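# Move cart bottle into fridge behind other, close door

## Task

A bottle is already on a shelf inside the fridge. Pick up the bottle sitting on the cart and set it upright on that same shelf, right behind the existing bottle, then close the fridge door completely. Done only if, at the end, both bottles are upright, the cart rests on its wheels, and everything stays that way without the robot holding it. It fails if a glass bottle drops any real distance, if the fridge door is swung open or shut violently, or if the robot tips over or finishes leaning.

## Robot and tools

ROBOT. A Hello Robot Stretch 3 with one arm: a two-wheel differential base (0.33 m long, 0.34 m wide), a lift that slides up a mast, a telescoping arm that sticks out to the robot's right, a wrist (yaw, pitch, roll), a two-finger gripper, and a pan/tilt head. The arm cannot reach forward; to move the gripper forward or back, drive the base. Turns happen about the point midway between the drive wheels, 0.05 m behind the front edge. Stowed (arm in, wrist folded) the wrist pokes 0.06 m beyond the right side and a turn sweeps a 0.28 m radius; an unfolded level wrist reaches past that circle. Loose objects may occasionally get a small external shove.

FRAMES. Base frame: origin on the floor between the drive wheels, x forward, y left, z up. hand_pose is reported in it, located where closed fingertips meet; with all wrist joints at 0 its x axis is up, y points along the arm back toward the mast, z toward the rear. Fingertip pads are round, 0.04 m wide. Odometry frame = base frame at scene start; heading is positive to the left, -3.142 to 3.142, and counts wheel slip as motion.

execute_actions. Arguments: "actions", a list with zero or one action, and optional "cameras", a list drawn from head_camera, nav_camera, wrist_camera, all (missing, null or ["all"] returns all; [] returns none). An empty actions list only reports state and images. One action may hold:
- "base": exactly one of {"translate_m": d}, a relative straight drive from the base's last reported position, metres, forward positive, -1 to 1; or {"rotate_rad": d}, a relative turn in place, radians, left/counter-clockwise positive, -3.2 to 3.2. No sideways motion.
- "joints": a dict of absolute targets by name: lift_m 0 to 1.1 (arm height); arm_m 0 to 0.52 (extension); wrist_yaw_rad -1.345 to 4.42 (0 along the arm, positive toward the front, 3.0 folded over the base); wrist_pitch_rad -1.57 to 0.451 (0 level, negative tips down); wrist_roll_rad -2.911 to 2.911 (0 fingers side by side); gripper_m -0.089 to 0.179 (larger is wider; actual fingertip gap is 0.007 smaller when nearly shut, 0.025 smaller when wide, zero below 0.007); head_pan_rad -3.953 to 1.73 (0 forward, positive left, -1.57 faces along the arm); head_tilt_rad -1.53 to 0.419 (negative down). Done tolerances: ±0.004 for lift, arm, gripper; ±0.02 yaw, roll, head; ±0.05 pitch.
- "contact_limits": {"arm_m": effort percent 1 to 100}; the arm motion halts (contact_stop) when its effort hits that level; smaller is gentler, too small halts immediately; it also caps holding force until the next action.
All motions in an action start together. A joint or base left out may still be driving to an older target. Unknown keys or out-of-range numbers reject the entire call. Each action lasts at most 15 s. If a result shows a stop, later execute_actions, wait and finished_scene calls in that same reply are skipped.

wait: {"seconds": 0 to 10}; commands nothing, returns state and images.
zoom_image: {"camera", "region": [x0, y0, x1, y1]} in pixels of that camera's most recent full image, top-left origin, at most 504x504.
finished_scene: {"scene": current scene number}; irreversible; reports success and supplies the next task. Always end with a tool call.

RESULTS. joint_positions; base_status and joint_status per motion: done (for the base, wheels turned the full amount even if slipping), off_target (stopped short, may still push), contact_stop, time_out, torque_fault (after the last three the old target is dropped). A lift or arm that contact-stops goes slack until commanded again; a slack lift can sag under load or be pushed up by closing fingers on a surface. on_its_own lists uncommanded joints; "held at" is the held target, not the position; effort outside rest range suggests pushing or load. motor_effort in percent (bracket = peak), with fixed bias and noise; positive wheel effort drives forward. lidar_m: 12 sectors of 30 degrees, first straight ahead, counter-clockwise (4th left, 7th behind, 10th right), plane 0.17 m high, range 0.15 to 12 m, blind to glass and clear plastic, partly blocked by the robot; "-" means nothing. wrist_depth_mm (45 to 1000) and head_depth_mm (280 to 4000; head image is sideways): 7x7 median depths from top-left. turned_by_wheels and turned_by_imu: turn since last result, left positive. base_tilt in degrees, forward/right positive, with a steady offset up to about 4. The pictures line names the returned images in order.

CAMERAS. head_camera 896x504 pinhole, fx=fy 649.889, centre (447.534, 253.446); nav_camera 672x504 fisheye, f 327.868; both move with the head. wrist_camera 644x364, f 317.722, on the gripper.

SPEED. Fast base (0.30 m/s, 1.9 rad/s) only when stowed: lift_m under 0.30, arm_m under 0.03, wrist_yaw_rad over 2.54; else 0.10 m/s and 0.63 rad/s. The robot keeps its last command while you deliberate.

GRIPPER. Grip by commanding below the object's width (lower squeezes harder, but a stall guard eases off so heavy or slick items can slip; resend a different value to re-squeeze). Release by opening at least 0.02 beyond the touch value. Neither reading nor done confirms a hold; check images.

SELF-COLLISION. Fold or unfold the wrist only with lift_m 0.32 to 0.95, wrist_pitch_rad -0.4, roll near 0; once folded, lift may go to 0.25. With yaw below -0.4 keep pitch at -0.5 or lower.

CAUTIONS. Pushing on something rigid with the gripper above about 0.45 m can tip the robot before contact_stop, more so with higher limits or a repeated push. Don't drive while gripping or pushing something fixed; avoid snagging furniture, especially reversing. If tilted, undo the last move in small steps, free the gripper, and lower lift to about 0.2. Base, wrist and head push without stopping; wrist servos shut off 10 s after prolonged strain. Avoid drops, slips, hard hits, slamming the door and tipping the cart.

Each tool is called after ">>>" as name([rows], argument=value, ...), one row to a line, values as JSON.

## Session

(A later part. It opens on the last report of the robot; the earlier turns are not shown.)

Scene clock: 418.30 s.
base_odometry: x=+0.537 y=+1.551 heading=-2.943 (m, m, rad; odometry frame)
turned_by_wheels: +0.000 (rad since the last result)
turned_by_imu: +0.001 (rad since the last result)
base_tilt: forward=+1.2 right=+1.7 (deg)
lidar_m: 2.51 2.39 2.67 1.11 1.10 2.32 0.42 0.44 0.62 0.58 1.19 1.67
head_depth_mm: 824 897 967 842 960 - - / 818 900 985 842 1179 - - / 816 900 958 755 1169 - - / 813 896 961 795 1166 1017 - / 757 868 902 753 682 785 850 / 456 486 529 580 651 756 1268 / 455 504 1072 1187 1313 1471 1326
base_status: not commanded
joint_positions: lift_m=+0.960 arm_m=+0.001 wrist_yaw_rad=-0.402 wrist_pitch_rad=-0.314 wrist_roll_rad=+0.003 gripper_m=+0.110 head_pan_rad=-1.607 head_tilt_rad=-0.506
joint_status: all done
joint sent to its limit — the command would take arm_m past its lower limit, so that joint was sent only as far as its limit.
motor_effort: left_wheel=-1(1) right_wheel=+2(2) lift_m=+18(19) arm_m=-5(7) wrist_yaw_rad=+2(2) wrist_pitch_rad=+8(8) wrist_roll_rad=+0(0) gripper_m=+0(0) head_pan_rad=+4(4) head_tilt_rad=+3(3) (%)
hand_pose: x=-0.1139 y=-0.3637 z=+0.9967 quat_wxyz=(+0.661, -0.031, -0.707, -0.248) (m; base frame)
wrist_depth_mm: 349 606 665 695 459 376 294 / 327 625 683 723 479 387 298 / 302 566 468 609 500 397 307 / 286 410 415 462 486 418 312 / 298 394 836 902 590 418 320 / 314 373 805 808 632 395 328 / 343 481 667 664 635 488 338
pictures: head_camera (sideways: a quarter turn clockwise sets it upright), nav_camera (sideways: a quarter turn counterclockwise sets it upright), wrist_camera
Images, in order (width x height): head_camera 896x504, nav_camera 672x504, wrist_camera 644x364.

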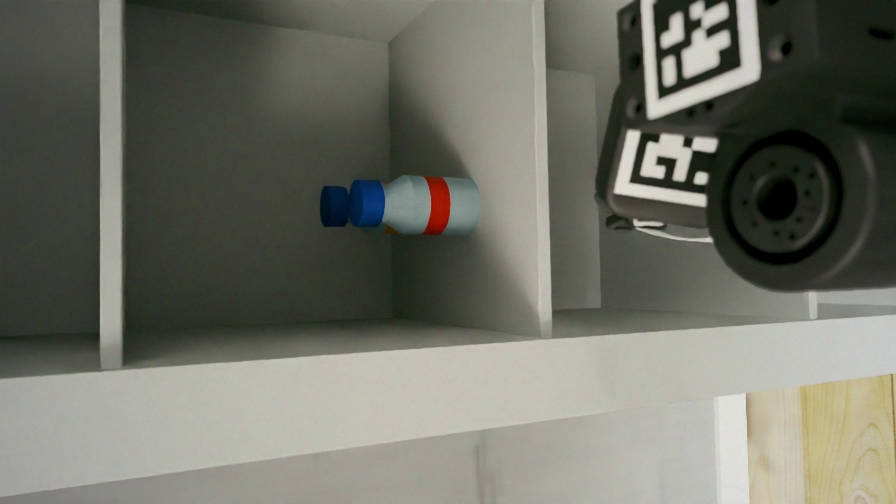

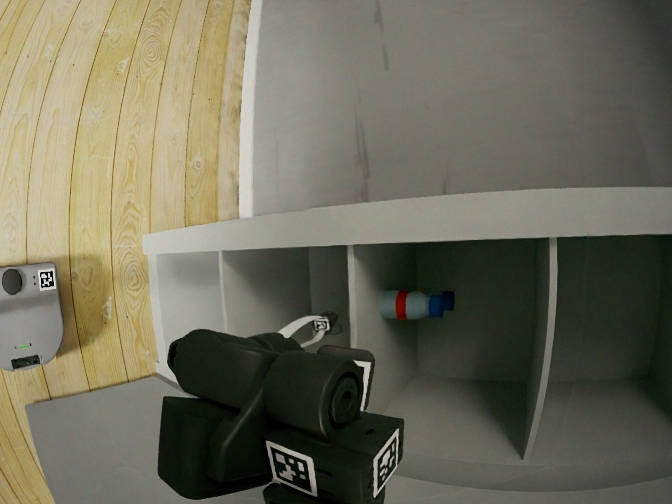

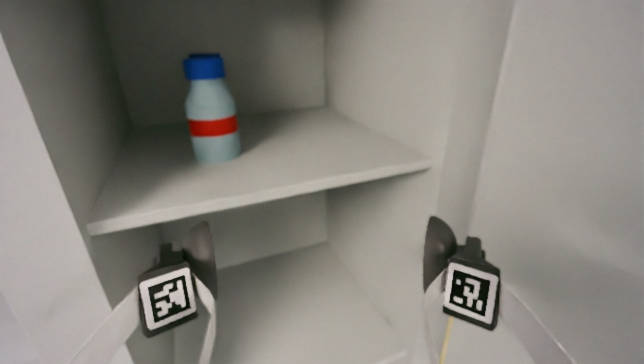

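>>> execute_actions([
  {"base":{"translate_m":0.12},"joints":{"wrist_yaw_rad":1.5,"lift_m":0.5,"gripper_m":0,"wrist_pitch_rad":0}},
], cameras=[])

>>> execute_actions([
  {"base":{"rotate_rad":1.57}},
], cameras=[])

>>> execute_actions([
  {"base":{"translate_m":0.36}},
], cameras=[])

>>> execute_actions([
  {"base":{"rotate_rad":-1.57}},
], cameras=[])

>>> execute_actions([
  {"base":{"translate_m":-0.9},"joints":{"head_pan_rad":-1.0,"head_tilt_rad":-0.8}},
], cameras=["nav_camera"])

Scene clock: 436.93 s.
base_odometry: x=+0.419 y=+1.528 heading=-2.943 (m, m, rad; odometry frame)
turned_by_wheels: +0.000 (rad since the last result)
turned_by_imu: +0.001 (rad since the last result)
base_tilt: forward=+1.2 right=+1.8 (deg)
lidar_m: 2.39 2.27 2.70 1.24 1.17 2.45 0.54 0.56 0.76 0.58 1.20 1.68
head_depth_mm: 824 913 994 844 1172 986 1144 / 823 908 948 755 1173 986 1140 / 809 905 982 842 1173 992 1146 / 459 495 540 593 655 734 849 / 916 986 1088 1191 1337 1482 1331 / 936 1014 1095 1200 1330 1491 1330 / 930 1004 1091 1193 1313 1469 1336
base_status: done
joint_positions: lift_m=+0.500 arm_m=+0.001 wrist_yaw_rad=+1.497 wrist_pitch_rad=-0.022 wrist_roll_rad=+0.003 gripper_m=+0.000 head_pan_rad=-1.607 head_tilt_rad=-0.506
joint_status: all done
motor_effort: left_wheel=-1(4) right_wheel=+1(7) lift_m=+19(20) arm_m=-5(5) wrist_yaw_rad=+2(2) wrist_pitch_rad=+12(13) wrist_roll_rad=+1(0) gripper_m=-3(81) head_pan_rad=+5(5) head_tilt_rad=+3(3) (%)
hand_pose: x=+0.2336 y=-0.1652 z=+0.6093 quat_wxyz=(+0.523, +0.488, -0.513, +0.475) (m; base frame)
wrist_depth_mm: - - - - - - - / - - - - - - - / - - - - - - - / - - - - - - - / - - - - - - - / - - - - - - - / - - - - - - 925
pictures: none
No camera images: the call's "cameras" was empty. Leave "cameras" out to get every camera's image.

Scene clock: 440.37 s.
base_odometry: x=+0.419 y=+1.528 heading=-1.373 (m, m, rad; odometry frame)
turned_by_wheels: +1.570 (rad since the last result)
turned_by_imu: +1.562 (rad since the last result)
base_tilt: forward=+1.3 right=+1.9 (deg)
lidar_m: 1.24 1.14 2.45 0.54 0.56 0.77 0.58 1.19 1.67 2.39 2.27 2.69
head_depth_mm: 2036 2210 2420 2586 2101 1621 1329 / 2022 2182 2394 2582 2090 1628 1331 / 2032 2175 2377 2590 2087 1622 1334 / 2000 2171 2343 2542 2087 1632 1330 / 2004 2148 2350 2535 2097 1629 1330 / 1989 2152 2341 2530 2066 1617 1333 / 1994 2131 2341 2507 2107 1620 1338
base_status: done
joint_positions: lift_m=+0.500 arm_m=+0.001 wrist_yaw_rad=+1.498 wrist_pitch_rad=-0.022 wrist_roll_rad=+0.003 gripper_m=+0.000 head_pan_rad=-1.607 head_tilt_rad=-0.506
joint_status: not commanded
motor_effort: left_wheel=-3(8) right_wheel=+5(9) lift_m=+20(19) arm_m=-5(5) wrist_yaw_rad=+2(3) wrist_pitch_rad=+12(12) wrist_roll_rad=+0(0) gripper_m=-2(3) head_pan_rad=+4(4) head_tilt_rad=+2(4) (%)
hand_pose: x=+0.2336 y=-0.1651 z=+0.6093 quat_wxyz=(+0.523, +0.488, -0.513, +0.475) (m; base frame)
wrist_depth_mm: - - - - - - - / - - - - - - - / - - - - - - - / - - - - - - - / - - - - - - - / - - - - - - - / - - - - - - -
pictures: none
No camera images: the call's "cameras" was empty. Leave "cameras" out to get every camera's image.

Scene clock: 444.97 s.
base_odometry: x=+0.490 y=+1.175 heading=-1.373 (m, m, rad; odometry frame)
turned_by_wheels: +0.000 (rad since the last result)
turned_by_imu: +0.000 (rad since the last result)
base_tilt: forward=+1.3 right=+1.7 (deg)
lidar_m: 0.96 0.81 2.43 2.36 0.67 0.77 0.94 1.57 2.20 2.41 2.13 2.32
head_depth_mm: 2051 2216 2374 2614 2079 1623 1330 / 2018 2198 2377 2621 2078 1621 1325 / 2023 2202 2390 2564 2082 1625 1333 / 2003 2170 2386 2577 2075 1637 1330 / 2017 2182 2343 2560 2086 1627 1333 / 1997 2196 2341 2525 2079 1629 1322 / 1995 2153 2317 2511 2098 1631 1332
base_status: done
joint_positions: lift_m=+0.500 arm_m=+0.001 wrist_yaw_rad=+1.498 wrist_pitch_rad=-0.022 wrist_roll_rad=+0.003 gripper_m=+0.000 head_pan_rad=-1.607 head_tilt_rad=-0.506
joint_status: not commanded
motor_effort: left_wheel=-3(4) right_wheel=+4(10) lift_m=+19(20) arm_m=-4(5) wrist_yaw_rad=+2(2) wrist_pitch_rad=+12(12) wrist_roll_rad=+1(0) gripper_m=-3(3) head_pan_rad=+4(4) head_tilt_rad=+3(3) (%)
hand_pose: x=+0.2336 y=-0.1651 z=+0.6093 quat_wxyz=(+0.523, +0.488, -0.513, +0.475) (m; base frame)
wrist_depth_mm: - - - - - - - / 640 814 - - - - - / - - - - - - - / - - - - - - - / 674 - - - - - - / - - - - - - - / 796 862 - - - - -
pictures: none
No camera images: the call's "cameras" was empty. Leave "cameras" out to get every camera's image.

Scene clock: 448.40 s.
base_odometry: x=+0.490 y=+1.175 heading=-2.943 (m, m, rad; odometry frame)
turned_by_wheels: -1.570 (rad since the last result)
turned_by_imu: -1.561 (rad since the last result)
base_tilt: forward=+1.3 right=+1.8 (deg)
lidar_m: 2.41 2.13 2.30 0.96 0.92 2.43 2.37 0.61 0.78 0.94 1.58 2.21
head_depth_mm: 1138 1218 1207 1293 1230 1326 1301 / 1138 1242 1304 1474 1329 1467 1332 / 1130 1241 1094 1475 1326 1467 1328 / 786 853 924 1012 1132 1267 1317 / 1220 1334 1443 1569 1767 1638 1335 / 1244 1332 1463 1596 1754 1624 1339 / 1237 1337 1442 1575 1751 1626 1333
base_status: done
joint_positions: lift_m=+0.500 arm_m=+0.001 wrist_yaw_rad=+1.498 wrist_pitch_rad=-0.022 wrist_roll_rad=+0.003 gripper_m=+0.000 head_pan_rad=-1.607 head_tilt_rad=-0.506
joint_status: not commanded
motor_effort: left_wheel=+3(7) right_wheel=-5(9) lift_m=+20(20) arm_m=-5(5) wrist_yaw_rad=+2(2) wrist_pitch_rad=+12(12) wrist_roll_rad=+0(0) gripper_m=-2(2) head_pan_rad=+5(4) head_tilt_rad=+2(3) (%)
hand_pose: x=+0.2336 y=-0.1651 z=+0.6093 quat_wxyz=(+0.523, +0.488, -0.513, +0.475) (m; base frame)
wrist_depth_mm: - - - - - - - / - - - - - - - / - - - - - - - / - - - - - - - / - - - - - - - / - - - - - - - / - - - - - - -
pictures: none
No camera images: the call's "cameras" was empty. Leave "cameras" out to get every camera's image.

Scene clock: 458.40 s.
base_odometry: x=+1.372 y=+1.352 heading=-2.943 (m, m, rad; odometry frame)
turned_by_wheels: +0.000 (rad since the last result)
turned_by_imu: +0.003 (rad since the last result)
base_tilt: forward=+1.3 right=+1.9 (deg)
lidar_m: 2.99 3.14 0.86 0.92 2.01 1.51 1.47 1.54 1.51 1.14 0.43 0.42
head_depth_mm: 965 1252 1519 1748 1552 1338 1156 / 674 816 1149 1565 1569 1329 1157 / 552 643 769 960 1279 1329 1152 / 468 530 614 730 897 1170 1149 / 399 370 489 547 694 845 1098 / 353 394 438 498 601 1239 1140 / 321 357 416 549 1559 1319 1142
base_status: done
joint_positions: lift_m=+0.500 arm_m=+0.001 wrist_yaw_rad=+1.498 wrist_pitch_rad=-0.022 wrist_roll_rad=+0.003 gripper_m=+0.000 head_pan_rad=-1.007 head_tilt_rad=-0.790
joint_status: all done
motor_effort: left_wheel=+3(5) right_wheel=-4(11) lift_m=+19(19) arm_m=-5(5) wrist_yaw_rad=+2(2) wrist_pitch_rad=+12(13) wrist_roll_rad=+1(0) gripper_m=-2(3) head_pan_rad=+4(46) head_tilt_rad=-4(23) (%)
hand_pose: x=+0.2336 y=-0.1651 z=+0.6093 quat_wxyz=(+0.523, +0.488, -0.513, +0.475) (m; base frame)
wrist_depth_mm: - - - - - 220 222 / - - - - - 224 225 / - - - - - 230 230 / - - - - - 235 238 / - - - - - 242 243 / - - - - - 247 249 / - - - - - 251 256
pictures: nav_camera (sideways: a quarter turn counterclockwise sets it upright)
Images, in order (width x height): nav_camera 672x504.

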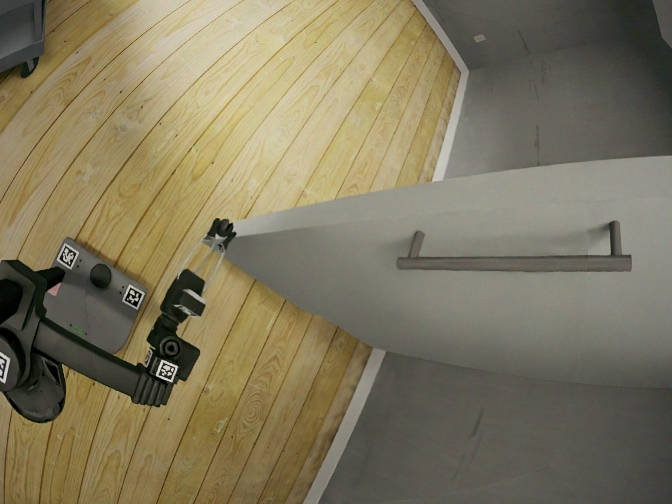

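>>> execute_actions([
  {"joints":{"arm_m":0.25,"wrist_yaw_rad":1.3}},
], cameras=[])

>>> execute_actions([
  {"base":{"translate_m":0.4}},
], cameras=["nav_camera"])

>>> execute_actions([
  {"base":{"translate_m":0.15},"joints":{"arm_m":0.33}},
], cameras=["nav_camera"])

Scene clock: 469.93 s.
base_odometry: x=+1.372 y=+1.352 heading=-2.943 (m, m, rad; odometry frame)
turned_by_wheels: +0.000 (rad since the last result)
turned_by_imu: +0.001 (rad since the last result)
base_tilt: forward=+1.1 right=+1.7 (deg)
lidar_m: 2.99 3.12 0.85 0.92 2.00 1.51 1.47 1.54 1.50 1.14 0.43 0.41
head_depth_mm: 967 1249 1522 1732 1567 1395 1160 / 675 814 1145 1573 1570 1275 1156 / 552 642 770 960 1258 1299 1148 / 467 532 617 729 879 1165 1153 / 399 370 489 546 692 847 1092 / 353 394 438 500 598 1240 1144 / 321 357 415 547 1560 1315 1147
base_status: not commanded
joint_positions: lift_m=+0.500 arm_m=+0.250 wrist_yaw_rad=+1.301 wrist_pitch_rad=-0.022 wrist_roll_rad=+0.003 gripper_m=+0.000 head_pan_rad=-1.007 head_tilt_rad=-0.790
joint_status: all done
motor_effort: left_wheel=+3(3) right_wheel=-4(4) lift_m=+20(20) arm_m=+5(6) wrist_yaw_rad=-1(3) wrist_pitch_rad=+12(12) wrist_roll_rad=+0(0) gripper_m=-4(2) head_pan_rad=+4(4) head_tilt_rad=-4(3) (%)
hand_pose: x=+0.2250 y=-0.4628 z=+0.6093 quat_wxyz=(+0.567, +0.435, -0.558, +0.421) (m; base frame)
wrist_depth_mm: 178 186 198 209 226 244 264 / 181 190 202 216 231 251 272 / 184 194 206 221 237 256 277 / 187 197 211 225 242 262 286 / 191 202 215 231 250 271 294 / 194 206 217 - 260 278 304 / 197 210 228 242 261 287 316
pictures: none
No camera images: the call's "cameras" was empty. Leave "cameras" out to get every camera's image.

Scene clock: 474.90 s.
base_odometry: x=+0.980 y=+1.273 heading=-2.943 (m, m, rad; odometry frame)
turned_by_wheels: +0.000 (rad since the last result)
turned_by_imu: -0.005 (rad since the last result)
base_tilt: forward=+1.4 right=+1.7 (deg)
lidar_m: 2.91 2.61 0.97 0.71 0.99 1.92 1.87 1.96 1.53 0.67 0.63 2.17
head_depth_mm: 527 599 694 825 1019 1215 1157 / 520 590 683 809 999 1245 1155 / 514 583 675 798 976 1247 1151 / 492 554 651 786 949 1236 1155 / 511 596 1975 1775 1534 1299 1149 / 1669 1934 2217 1873 1553 1328 1150 / 1809 2091 2304 1885 1551 1319 1149
base_status: done
joint_positions: lift_m=+0.500 arm_m=+0.250 wrist_yaw_rad=+1.297 wrist_pitch_rad=-0.022 wrist_roll_rad=+0.003 gripper_m=+0.000 head_pan_rad=-1.007 head_tilt_rad=-0.791
joint_status: not commanded
motor_effort: left_wheel=+1(9) right_wheel=-2(46) lift_m=+19(20) arm_m=+4(5) wrist_yaw_rad=+3(11) wrist_pitch_rad=+13(14) wrist_roll_rad=+0(1) gripper_m=-3(3) head_pan_rad=+4(4) head_tilt_rad=-3(4) (%)
hand_pose: x=+0.2247 y=-0.4639 z=+0.6091 quat_wxyz=(+0.568, +0.434, -0.559, +0.420) (m; base frame)
wrist_depth_mm: - - - 275 231 196 173 / - - - 286 235 201 174 / - - - 289 240 204 177 / - - - 299 245 208 180 / - - - 305 249 213 184 / - - - - 249 216 187 / - - - 612 271 221 189
pictures: nav_camera (sideways: a quarter turn counterclockwise sets it upright)
Images, in order (width x height): nav_camera 672x504.

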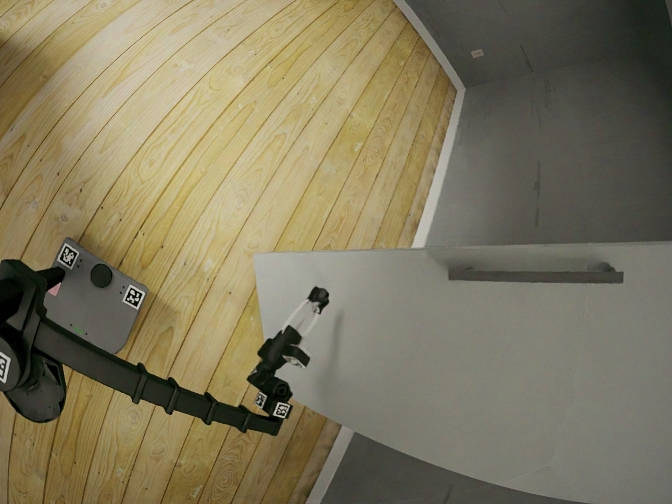

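Scene clock: 477.40 s.
base_odometry: x=+0.833 y=+1.244 heading=-2.943 (m, m, rad; odometry frame)
turned_by_wheels: +0.000 (rad since the last result)
turned_by_imu: +0.000 (rad since the last result)
base_tilt: forward=+1.2 right=+1.7 (deg)
lidar_m: 2.76 2.46 2.35 0.71 0.85 2.07 2.02 2.04 0.87 0.64 0.62 2.18
head_depth_mm: 501 566 652 767 923 1252 1163 / 483 555 652 770 910 1225 1152 / 519 579 654 773 973 1204 1153 / 1478 1675 1922 1901 1566 1298 1147 / 1578 1795 2091 1883 1555 1316 1154 / 1686 1942 2224 1889 1558 1320 1149 / 1805 2089 2299 1898 1556 1320 1151
base_status: done
joint_positions: lift_m=+0.500 arm_m=+0.330 wrist_yaw_rad=+1.298 wrist_pitch_rad=-0.022 wrist_roll_rad=+0.003 gripper_m=+0.000 head_pan_rad=-1.007 head_tilt_rad=-0.791
joint_status: all done
motor_effort: left_wheel=+1(6) right_wheel=-3(4) lift_m=+20(19) arm_m=+5(6) wrist_yaw_rad=+2(3) wrist_pitch_rad=+13(13) wrist_roll_rad=+0(1) gripper_m=-3(3) head_pan_rad=+4(4) head_tilt_rad=-3(3) (%)
hand_pose: x=+0.2248 y=-0.5437 z=+0.6091 quat_wxyz=(+0.568, +0.434, -0.559, +0.420) (m; base frame)
wrist_depth_mm: - - - 186 147 122 104 / - - - - 150 124 106 / - - - - 153 127 107 / - - - - 157 129 109 / - - - - 160 131 110 / - - - - 159 134 113 / - - - 579 173 136 114
pictures: nav_camera (sideways: a quarter turn counterclockwise sets it upright)
Images, in order (width x height): nav_camera 672x504.

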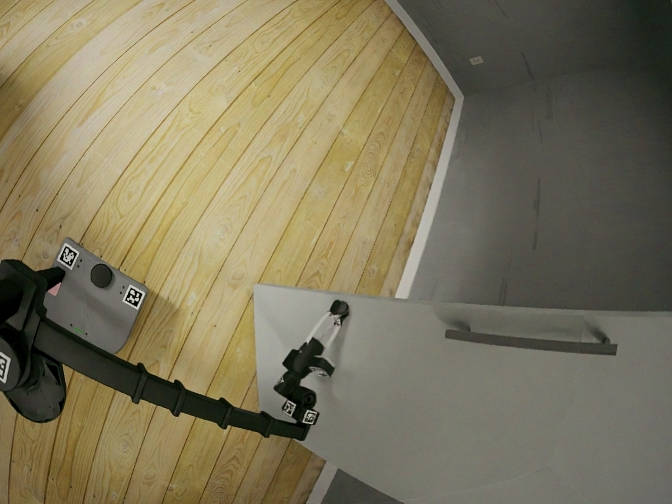

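>>> execute_actions([
  {"joints":{"arm_m":0.1}},
], cameras=[])

>>> execute_actions([
  {"joints":{"wrist_yaw_rad":0.4}},
], cameras=[])

>>> execute_actions([
  {"joints":{"arm_m":0.36},"contact_limits":{"arm_m":14}},
], cameras=["nav_camera"])

>>> execute_actions([
  {"joints":{"arm_m":0.41},"contact_limits":{"arm_m":14}},
], cameras=[])

>>> execute_actions([
  {"joints":{"arm_m":0.44},"contact_limits":{"arm_m":14}},
], cameras=["nav_camera"])

Scene clock: 487.90 s.
base_odometry: x=+0.833 y=+1.244 heading=-2.943 (m, m, rad; odometry frame)
turned_by_wheels: +0.000 (rad since the last result)
turned_by_imu: +0.001 (rad since the last result)
base_tilt: forward=+1.4 right=+1.8 (deg)
lidar_m: 2.75 2.46 2.35 0.71 0.85 2.07 2.02 2.05 0.87 0.64 0.62 2.18
head_depth_mm: 500 568 653 769 939 1198 1203 / 485 555 655 772 941 1205 1201 / 518 578 655 773 947 1218 1100 / 1477 1674 1935 1897 1547 1277 1152 / 1581 1792 2078 1889 1555 1327 1151 / 1683 1946 2242 1884 1557 1321 1151 / 1795 2091 2329 1889 1549 1333 1146
base_status: not commanded
joint_positions: lift_m=+0.500 arm_m=+0.100 wrist_yaw_rad=+1.299 wrist_pitch_rad=-0.022 wrist_roll_rad=+0.003 gripper_m=+0.000 head_pan_rad=-1.007 head_tilt_rad=-0.791
joint_status: all done
motor_effort: left_wheel=+1(1) right_wheel=-2(3) lift_m=+19(20) arm_m=-5(8) wrist_yaw_rad=+1(2) wrist_pitch_rad=+13(13) wrist_roll_rad=+0(0) gripper_m=-2(3) head_pan_rad=+5(4) head_tilt_rad=-3(4) (%)
hand_pose: x=+0.2249 y=-0.3140 z=+0.6091 quat_wxyz=(+0.567, +0.434, -0.559, +0.421) (m; base frame)
wrist_depth_mm: - - - - - - - / - - - - - - 253 / - - - - - - 254 / - - - - - - 260 / - - - - - - 263 / - - - - - - 268 / - - - - - - 272
pictures: none
No camera images: the call's "cameras" was empty. Leave "cameras" out to get every camera's image.

Scene clock: 489.33 s.
base_odometry: x=+0.833 y=+1.244 heading=-2.943 (m, m, rad; odometry frame)
turned_by_wheels: +0.000 (rad since the last result)
turned_by_imu: +0.000 (rad since the last result)
base_tilt: forward=+1.2 right=+1.6 (deg)
lidar_m: 2.75 2.46 2.35 0.71 0.85 2.07 2.01 2.04 0.87 0.64 0.62 2.17
head_depth_mm: 501 566 651 766 935 1201 1179 / 485 556 654 771 937 1206 - / 518 578 654 773 945 1204 1158 / 1488 1678 1917 1888 1553 1308 1154 / 1570 1792 2097 1881 1556 1320 1151 / 1683 1945 2216 1880 1549 1318 1146 / 1806 2106 2319 1879 1553 1318 1149
base_status: not commanded
joint_positions: lift_m=+0.500 arm_m=+0.100 wrist_yaw_rad=+0.403 wrist_pitch_rad=-0.022 wrist_roll_rad=+0.003 gripper_m=+0.000 head_pan_rad=-1.007 head_tilt_rad=-0.791
joint_status: all done
motor_effort: left_wheel=+1(1) right_wheel=-2(3) lift_m=+19(19) arm_m=-5(5) wrist_yaw_rad=-3(2) wrist_pitch_rad=+13(13) wrist_roll_rad=+0(1) gripper_m=-3(2) head_pan_rad=+4(4) head_tilt_rad=-4(3) (%)
hand_pose: x=+0.0789 y=-0.4805 z=+0.6091 quat_wxyz=(+0.694, +0.150, -0.692, +0.133) (m; base frame)
wrist_depth_mm: - - 287 302 310 321 332 / - - 297 305 316 329 342 / - - 299 311 325 339 351 / - - 308 317 334 347 359 / - - 315 323 334 355 364 / - - 320 - 352 365 378 / - - 334 343 359 370 388
pictures: none
No camera images: the call's "cameras" was empty. Leave "cameras" out to get every camera's image.

Scene clock: 493.00 s.
base_odometry: x=+0.833 y=+1.244 heading=-2.943 (m, m, rad; odometry frame)
turned_by_wheels: +0.000 (rad since the last result)
turned_by_imu: +0.001 (rad since the last result)
base_tilt: forward=+1.3 right=+1.7 (deg)
lidar_m: 2.76 2.47 2.35 0.71 0.85 2.08 2.02 2.04 0.88 0.85 0.90 2.18
head_depth_mm: 712 787 883 1002 1130 - 1156 / 737 836 944 1084 1281 1327 1157 / 1381 1540 1704 1221 1424 1326 1155 / 1481 1674 1908 1890 1551 1320 1148 / 1561 1793 2082 1915 1551 1326 1146 / 1672 1940 2208 1894 1552 1322 1149 / 1802 2137 2291 1890 1549 1324 1145
base_status: not commanded
joint_positions: lift_m=+0.500 arm_m=+0.272 wrist_yaw_rad=+0.403 wrist_pitch_rad=-0.021 wrist_roll_rad=+0.003 gripper_m=+0.000 head_pan_rad=-1.007 head_tilt_rad=-0.792
joint_status: arm_m contact_stop (moved +0.172 of +0.260)
on_its_own: arm_m is slack since a contact_stop, until your next command for it (your +0.360 is given up)
motor_effort: left_wheel=+1(2) right_wheel=-2(12) lift_m=+19(19) arm_m=+0(18) wrist_yaw_rad=-2(10) wrist_pitch_rad=+12(15) wrist_roll_rad=+1(0) gripper_m=-3(3) head_pan_rad=+4(5) head_tilt_rad=-3(3) (%)
contact_limits: arm_m 14 (drawing in: default 32, maximum 52; extending or still: default 44, maximum 71)
hand_pose: x=+0.0788 y=-0.6523 z=+0.6093 quat_wxyz=(+0.694, +0.149, -0.692, +0.134) (m; base frame)
wrist_depth_mm: - - 397 351 314 284 263 / - - 401 358 318 288 265 / - - 419 365 325 296 269 / - - 432 378 335 300 273 / - - 445 385 345 307 279 / - - 484 - 341 314 282 / - - 463 406 361 320 289
pictures: nav_camera (sideways: a quarter turn counterclockwise sets it upright)
Images, in order (width x height): nav_camera 672x504.

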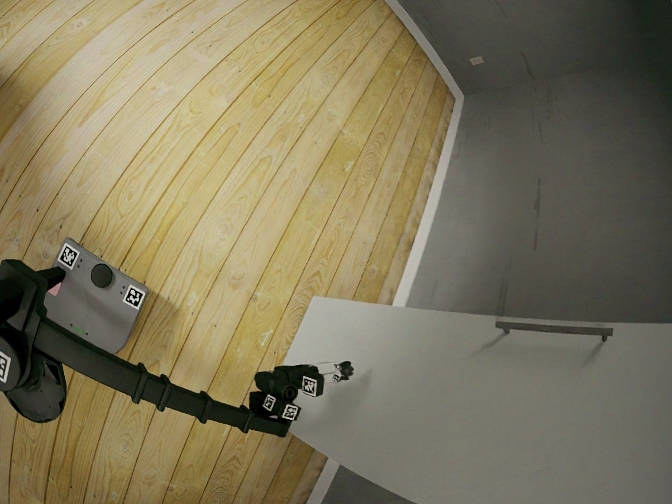

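not run: a stop came earlier in this reply.

not run: a stop came earlier in this reply.

>>> execute_actions([
  {"base":{"translate_m":0.15},"joints":{"arm_m":0.4},"contact_limits":{"arm_m":20}},
], cameras=["nav_camera"])

>>> execute_actions([
  {"joints":{"arm_m":0.44},"contact_limits":{"arm_m":20}},
], cameras=[])

>>> execute_actions([
  {"joints":{"arm_m":0.48},"contact_limits":{"arm_m":20}},
], cameras=["nav_camera"])

Scene clock: 500.50 s.
base_odometry: x=+0.686 y=+1.214 heading=-2.943 (m, m, rad; odometry frame)
turned_by_wheels: +0.000 (rad since the last result)
turned_by_imu: +0.000 (rad since the last result)
base_tilt: forward=+1.2 right=+1.8 (deg)
lidar_m: 2.61 2.32 2.36 0.76 0.74 2.23 2.17 2.05 0.89 0.86 1.56 2.18
head_depth_mm: 1233 797 889 999 1209 1302 1153 / 1317 1480 1645 1745 1300 1326 1155 / 1398 1569 1786 1901 1562 1329 1156 / 1490 1662 1939 1886 1560 1326 1150 / 1581 1797 2095 1899 1558 1330 1151 / 1683 1927 2244 1875 1554 1330 1147 / 1814 2125 2301 1855 1550 1322 1150
base_status: done
joint_positions: lift_m=+0.500 arm_m=+0.400 wrist_yaw_rad=+0.402 wrist_pitch_rad=-0.021 wrist_roll_rad=+0.003 gripper_m=+0.000 head_pan_rad=-1.007 head_tilt_rad=-0.792
joint_status: all done
motor_effort: left_wheel=+1(5) right_wheel=-2(4) lift_m=+19(19) arm_m=+5(7) wrist_yaw_rad=-1(3) wrist_pitch_rad=+12(12) wrist_roll_rad=+0(0) gripper_m=-3(2) head_pan_rad=+3(4) head_tilt_rad=-3(2) (%)
contact_limits: arm_m 20 (drawing in: default 32, maximum 52; extending or still: default 44, maximum 71)
hand_pose: x=+0.0786 y=-0.7800 z=+0.6093 quat_wxyz=(+0.694, +0.149, -0.692, +0.133) (m; base frame)
wrist_depth_mm: - - 258 227 204 184 168 / - - 264 233 208 188 171 / - - 271 237 213 190 173 / - - 280 243 216 195 177 / - - 290 249 221 199 179 / - - - - 223 202 184 / - - 298 264 237 208 187
pictures: nav_camera (sideways: a quarter turn counterclockwise sets it upright)
Images, in order (width x height): nav_camera 672x504.

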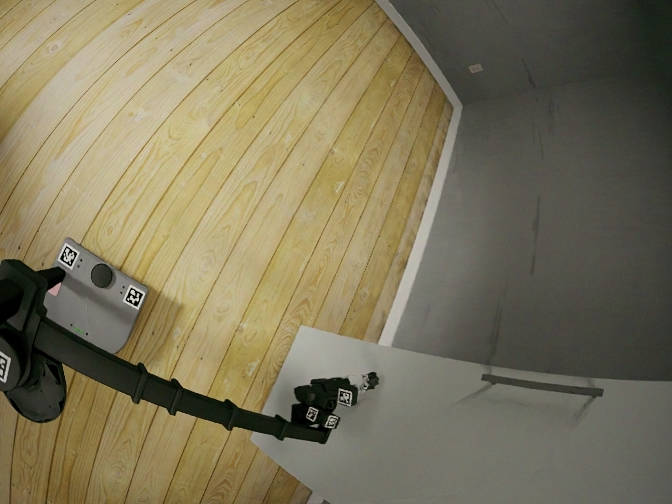

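Scene clock: 501.87 s.
base_odometry: x=+0.686 y=+1.214 heading=-2.943 (m, m, rad; odometry frame)
turned_by_wheels: +0.000 (rad since the last result)
turned_by_imu: +0.000 (rad since the last result)
base_tilt: forward=+1.3 right=+1.8 (deg)
lidar_m: 2.61 2.32 2.35 0.76 0.74 2.23 2.17 2.05 0.89 0.86 1.56 2.18
head_depth_mm: 1243 798 889 1001 1216 1303 1159 / 1325 1476 1638 1740 1302 1327 1153 / 1398 1570 1784 1909 1563 1327 1153 / 1487 1684 1935 1880 1560 1324 1152 / 1574 1797 2078 1877 1552 1324 1150 / 1690 1940 2237 1877 1548 1322 1150 / 1804 2094 2303 1862 1543 1310 1157
base_status: not commanded
joint_positions: lift_m=+0.500 arm_m=+0.440 wrist_yaw_rad=+0.402 wrist_pitch_rad=-0.021 wrist_roll_rad=+0.003 gripper_m=+0.000 head_pan_rad=-1.007 head_tilt_rad=-0.792
joint_status: all done
motor_effort: left_wheel=+1(1) right_wheel=-2(3) lift_m=+19(20) arm_m=+5(4) wrist_yaw_rad=-1(1) wrist_pitch_rad=+12(12) wrist_roll_rad=+1(0) gripper_m=-3(2) head_pan_rad=+4(4) head_tilt_rad=-2(4) (%)
contact_limits: arm_m 20 (drawing in: default 32, maximum 52; extending or still: default 44, maximum 71)
hand_pose: x=+0.0786 y=-0.8200 z=+0.6093 quat_wxyz=(+0.694, +0.149, -0.692, +0.133) (m; base frame)
wrist_depth_mm: - - 210 186 167 151 137 / - - 216 192 172 152 140 / - - 223 197 174 157 143 / - - 230 201 179 159 145 / - - 239 206 183 164 148 / - - 254 - 183 166 151 / - - 246 218 194 171 154
pictures: none
No camera images: the call's "cameras" was empty. Leave "cameras" out to get every camera's image.

Scene clock: 503.20 s.
base_odometry: x=+0.686 y=+1.214 heading=-2.943 (m, m, rad; odometry frame)
turned_by_wheels: +0.000 (rad since the last result)
turned_by_imu: -0.006 (rad since the last result)
base_tilt: forward=+1.5 right=+1.7 (deg)
lidar_m: 2.61 2.31 2.35 0.76 0.74 2.23 2.16 2.06 0.89 0.86 1.55 2.17
head_depth_mm: 1221 797 888 1008 1207 1306 1160 / 1324 1469 1641 1160 1301 1324 1156 / 1404 1567 1778 1883 1551 1324 1153 / 1484 1677 1910 1885 1552 1329 1157 / 1576 1804 2062 1883 1553 1324 1148 / 1669 1915 2189 1879 1544 1323 1150 / 1798 2076 2292 1899 1560 1321 1143
base_status: not commanded
joint_positions: lift_m=+0.500 arm_m=+0.464 wrist_yaw_rad=+0.406 wrist_pitch_rad=-0.023 wrist_roll_rad=+0.003 gripper_m=+0.000 head_pan_rad=-1.007 head_tilt_rad=-0.792
joint_status: arm_m contact_stop (moved +0.025 of +0.040)
on_its_own: arm_m is slack since a contact_stop, until your next command for it (your +0.480 is given up)
motor_effort: left_wheel=+0(13) right_wheel=+3(37) lift_m=+19(19) arm_m=+0(22) wrist_yaw_rad=-5(6) wrist_pitch_rad=+13(16) wrist_roll_rad=+1(0) gripper_m=-4(3) head_pan_rad=+5(4) head_tilt_rad=-3(3) (%)
contact_limits: arm_m 20 (drawing in: default 32, maximum 52; extending or still: default 44, maximum 71)
hand_pose: x=+0.0796 y=-0.8441 z=+0.6089 quat_wxyz=(+0.694, +0.151, -0.692, +0.134) (m; base frame)
wrist_depth_mm: - 210 183 162 145 131 119 / - - 189 166 147 134 121 / - - 193 171 151 136 124 / - - 199 173 155 139 126 / - - 208 175 157 142 129 / - - 217 - 159 145 130 / - - 216 189 168 148 134
pictures: nav_camera (sideways: a quarter turn counterclockwise sets it upright)
Images, in order (width x height): nav_camera 672x504.

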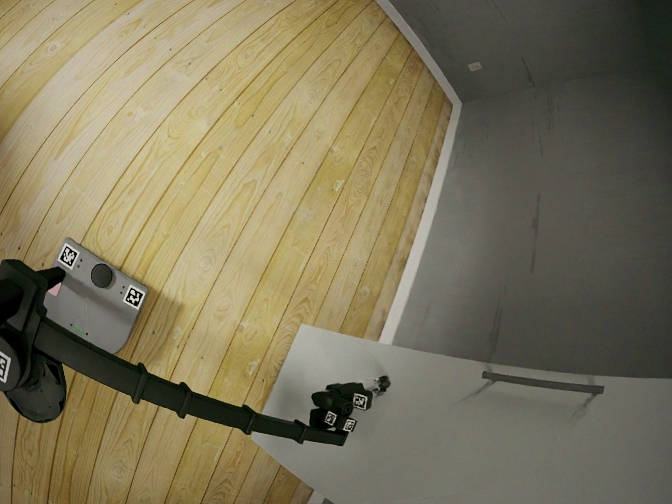

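Closed.

>>> execute_actions([
  {"joints":{"arm_m":0.38}},
], cameras=[])

>>> finished_scene(scene=1)

Scene clock: 508.30 s.
base_odometry: x=+0.686 y=+1.214 heading=-2.943 (m, m, rad; odometry frame)
turned_by_wheels: +0.000 (rad since the last result)
turned_by_imu: +0.001 (rad since the last result)
base_tilt: forward=+1.2 right=+1.8 (deg)
lidar_m: 2.61 2.32 2.36 0.76 0.74 2.23 2.17 2.06 0.89 0.86 1.56 2.17
head_depth_mm: 1223 794 888 997 1185 1309 1155 / 1324 1467 1647 1160 1297 1328 1152 / 1397 1570 1780 1896 1568 1333 1152 / 1483 1660 1925 1888 1563 1319 1152 / 1577 1791 2069 1866 1549 1319 1150 / 1679 1909 2221 1891 1558 1326 1151 / 1797 2080 2292 1879 1557 1310 1146
base_status: not commanded
joint_positions: lift_m=+0.500 arm_m=+0.380 wrist_yaw_rad=+0.402 wrist_pitch_rad=-0.022 wrist_roll_rad=+0.003 gripper_m=+0.000 head_pan_rad=-1.007 head_tilt_rad=-0.792
joint_status: all done
motor_effort: left_wheel=+2(3) right_wheel=-3(5) lift_m=+20(19) arm_m=-5(6) wrist_yaw_rad=-1(6) wrist_pitch_rad=+13(13) wrist_roll_rad=+0(0) gripper_m=-3(3) head_pan_rad=+5(4) head_tilt_rad=-3(3) (%)
hand_pose: x=+0.0787 y=-0.7606 z=+0.6092 quat_wxyz=(+0.694, +0.149, -0.692, +0.133) (m; base frame)
wrist_depth_mm: - - 278 244 220 200 181 / - - 285 251 225 202 185 / - - 294 257 230 207 190 / - - 300 265 235 212 191 / - - - 271 238 217 197 / - - - - 243 221 201 / - - 328 286 258 224 204
pictures: none
No camera images: the call's "cameras" was empty. Leave "cameras" out to get every camera's image.

The scene is finished: the task was done.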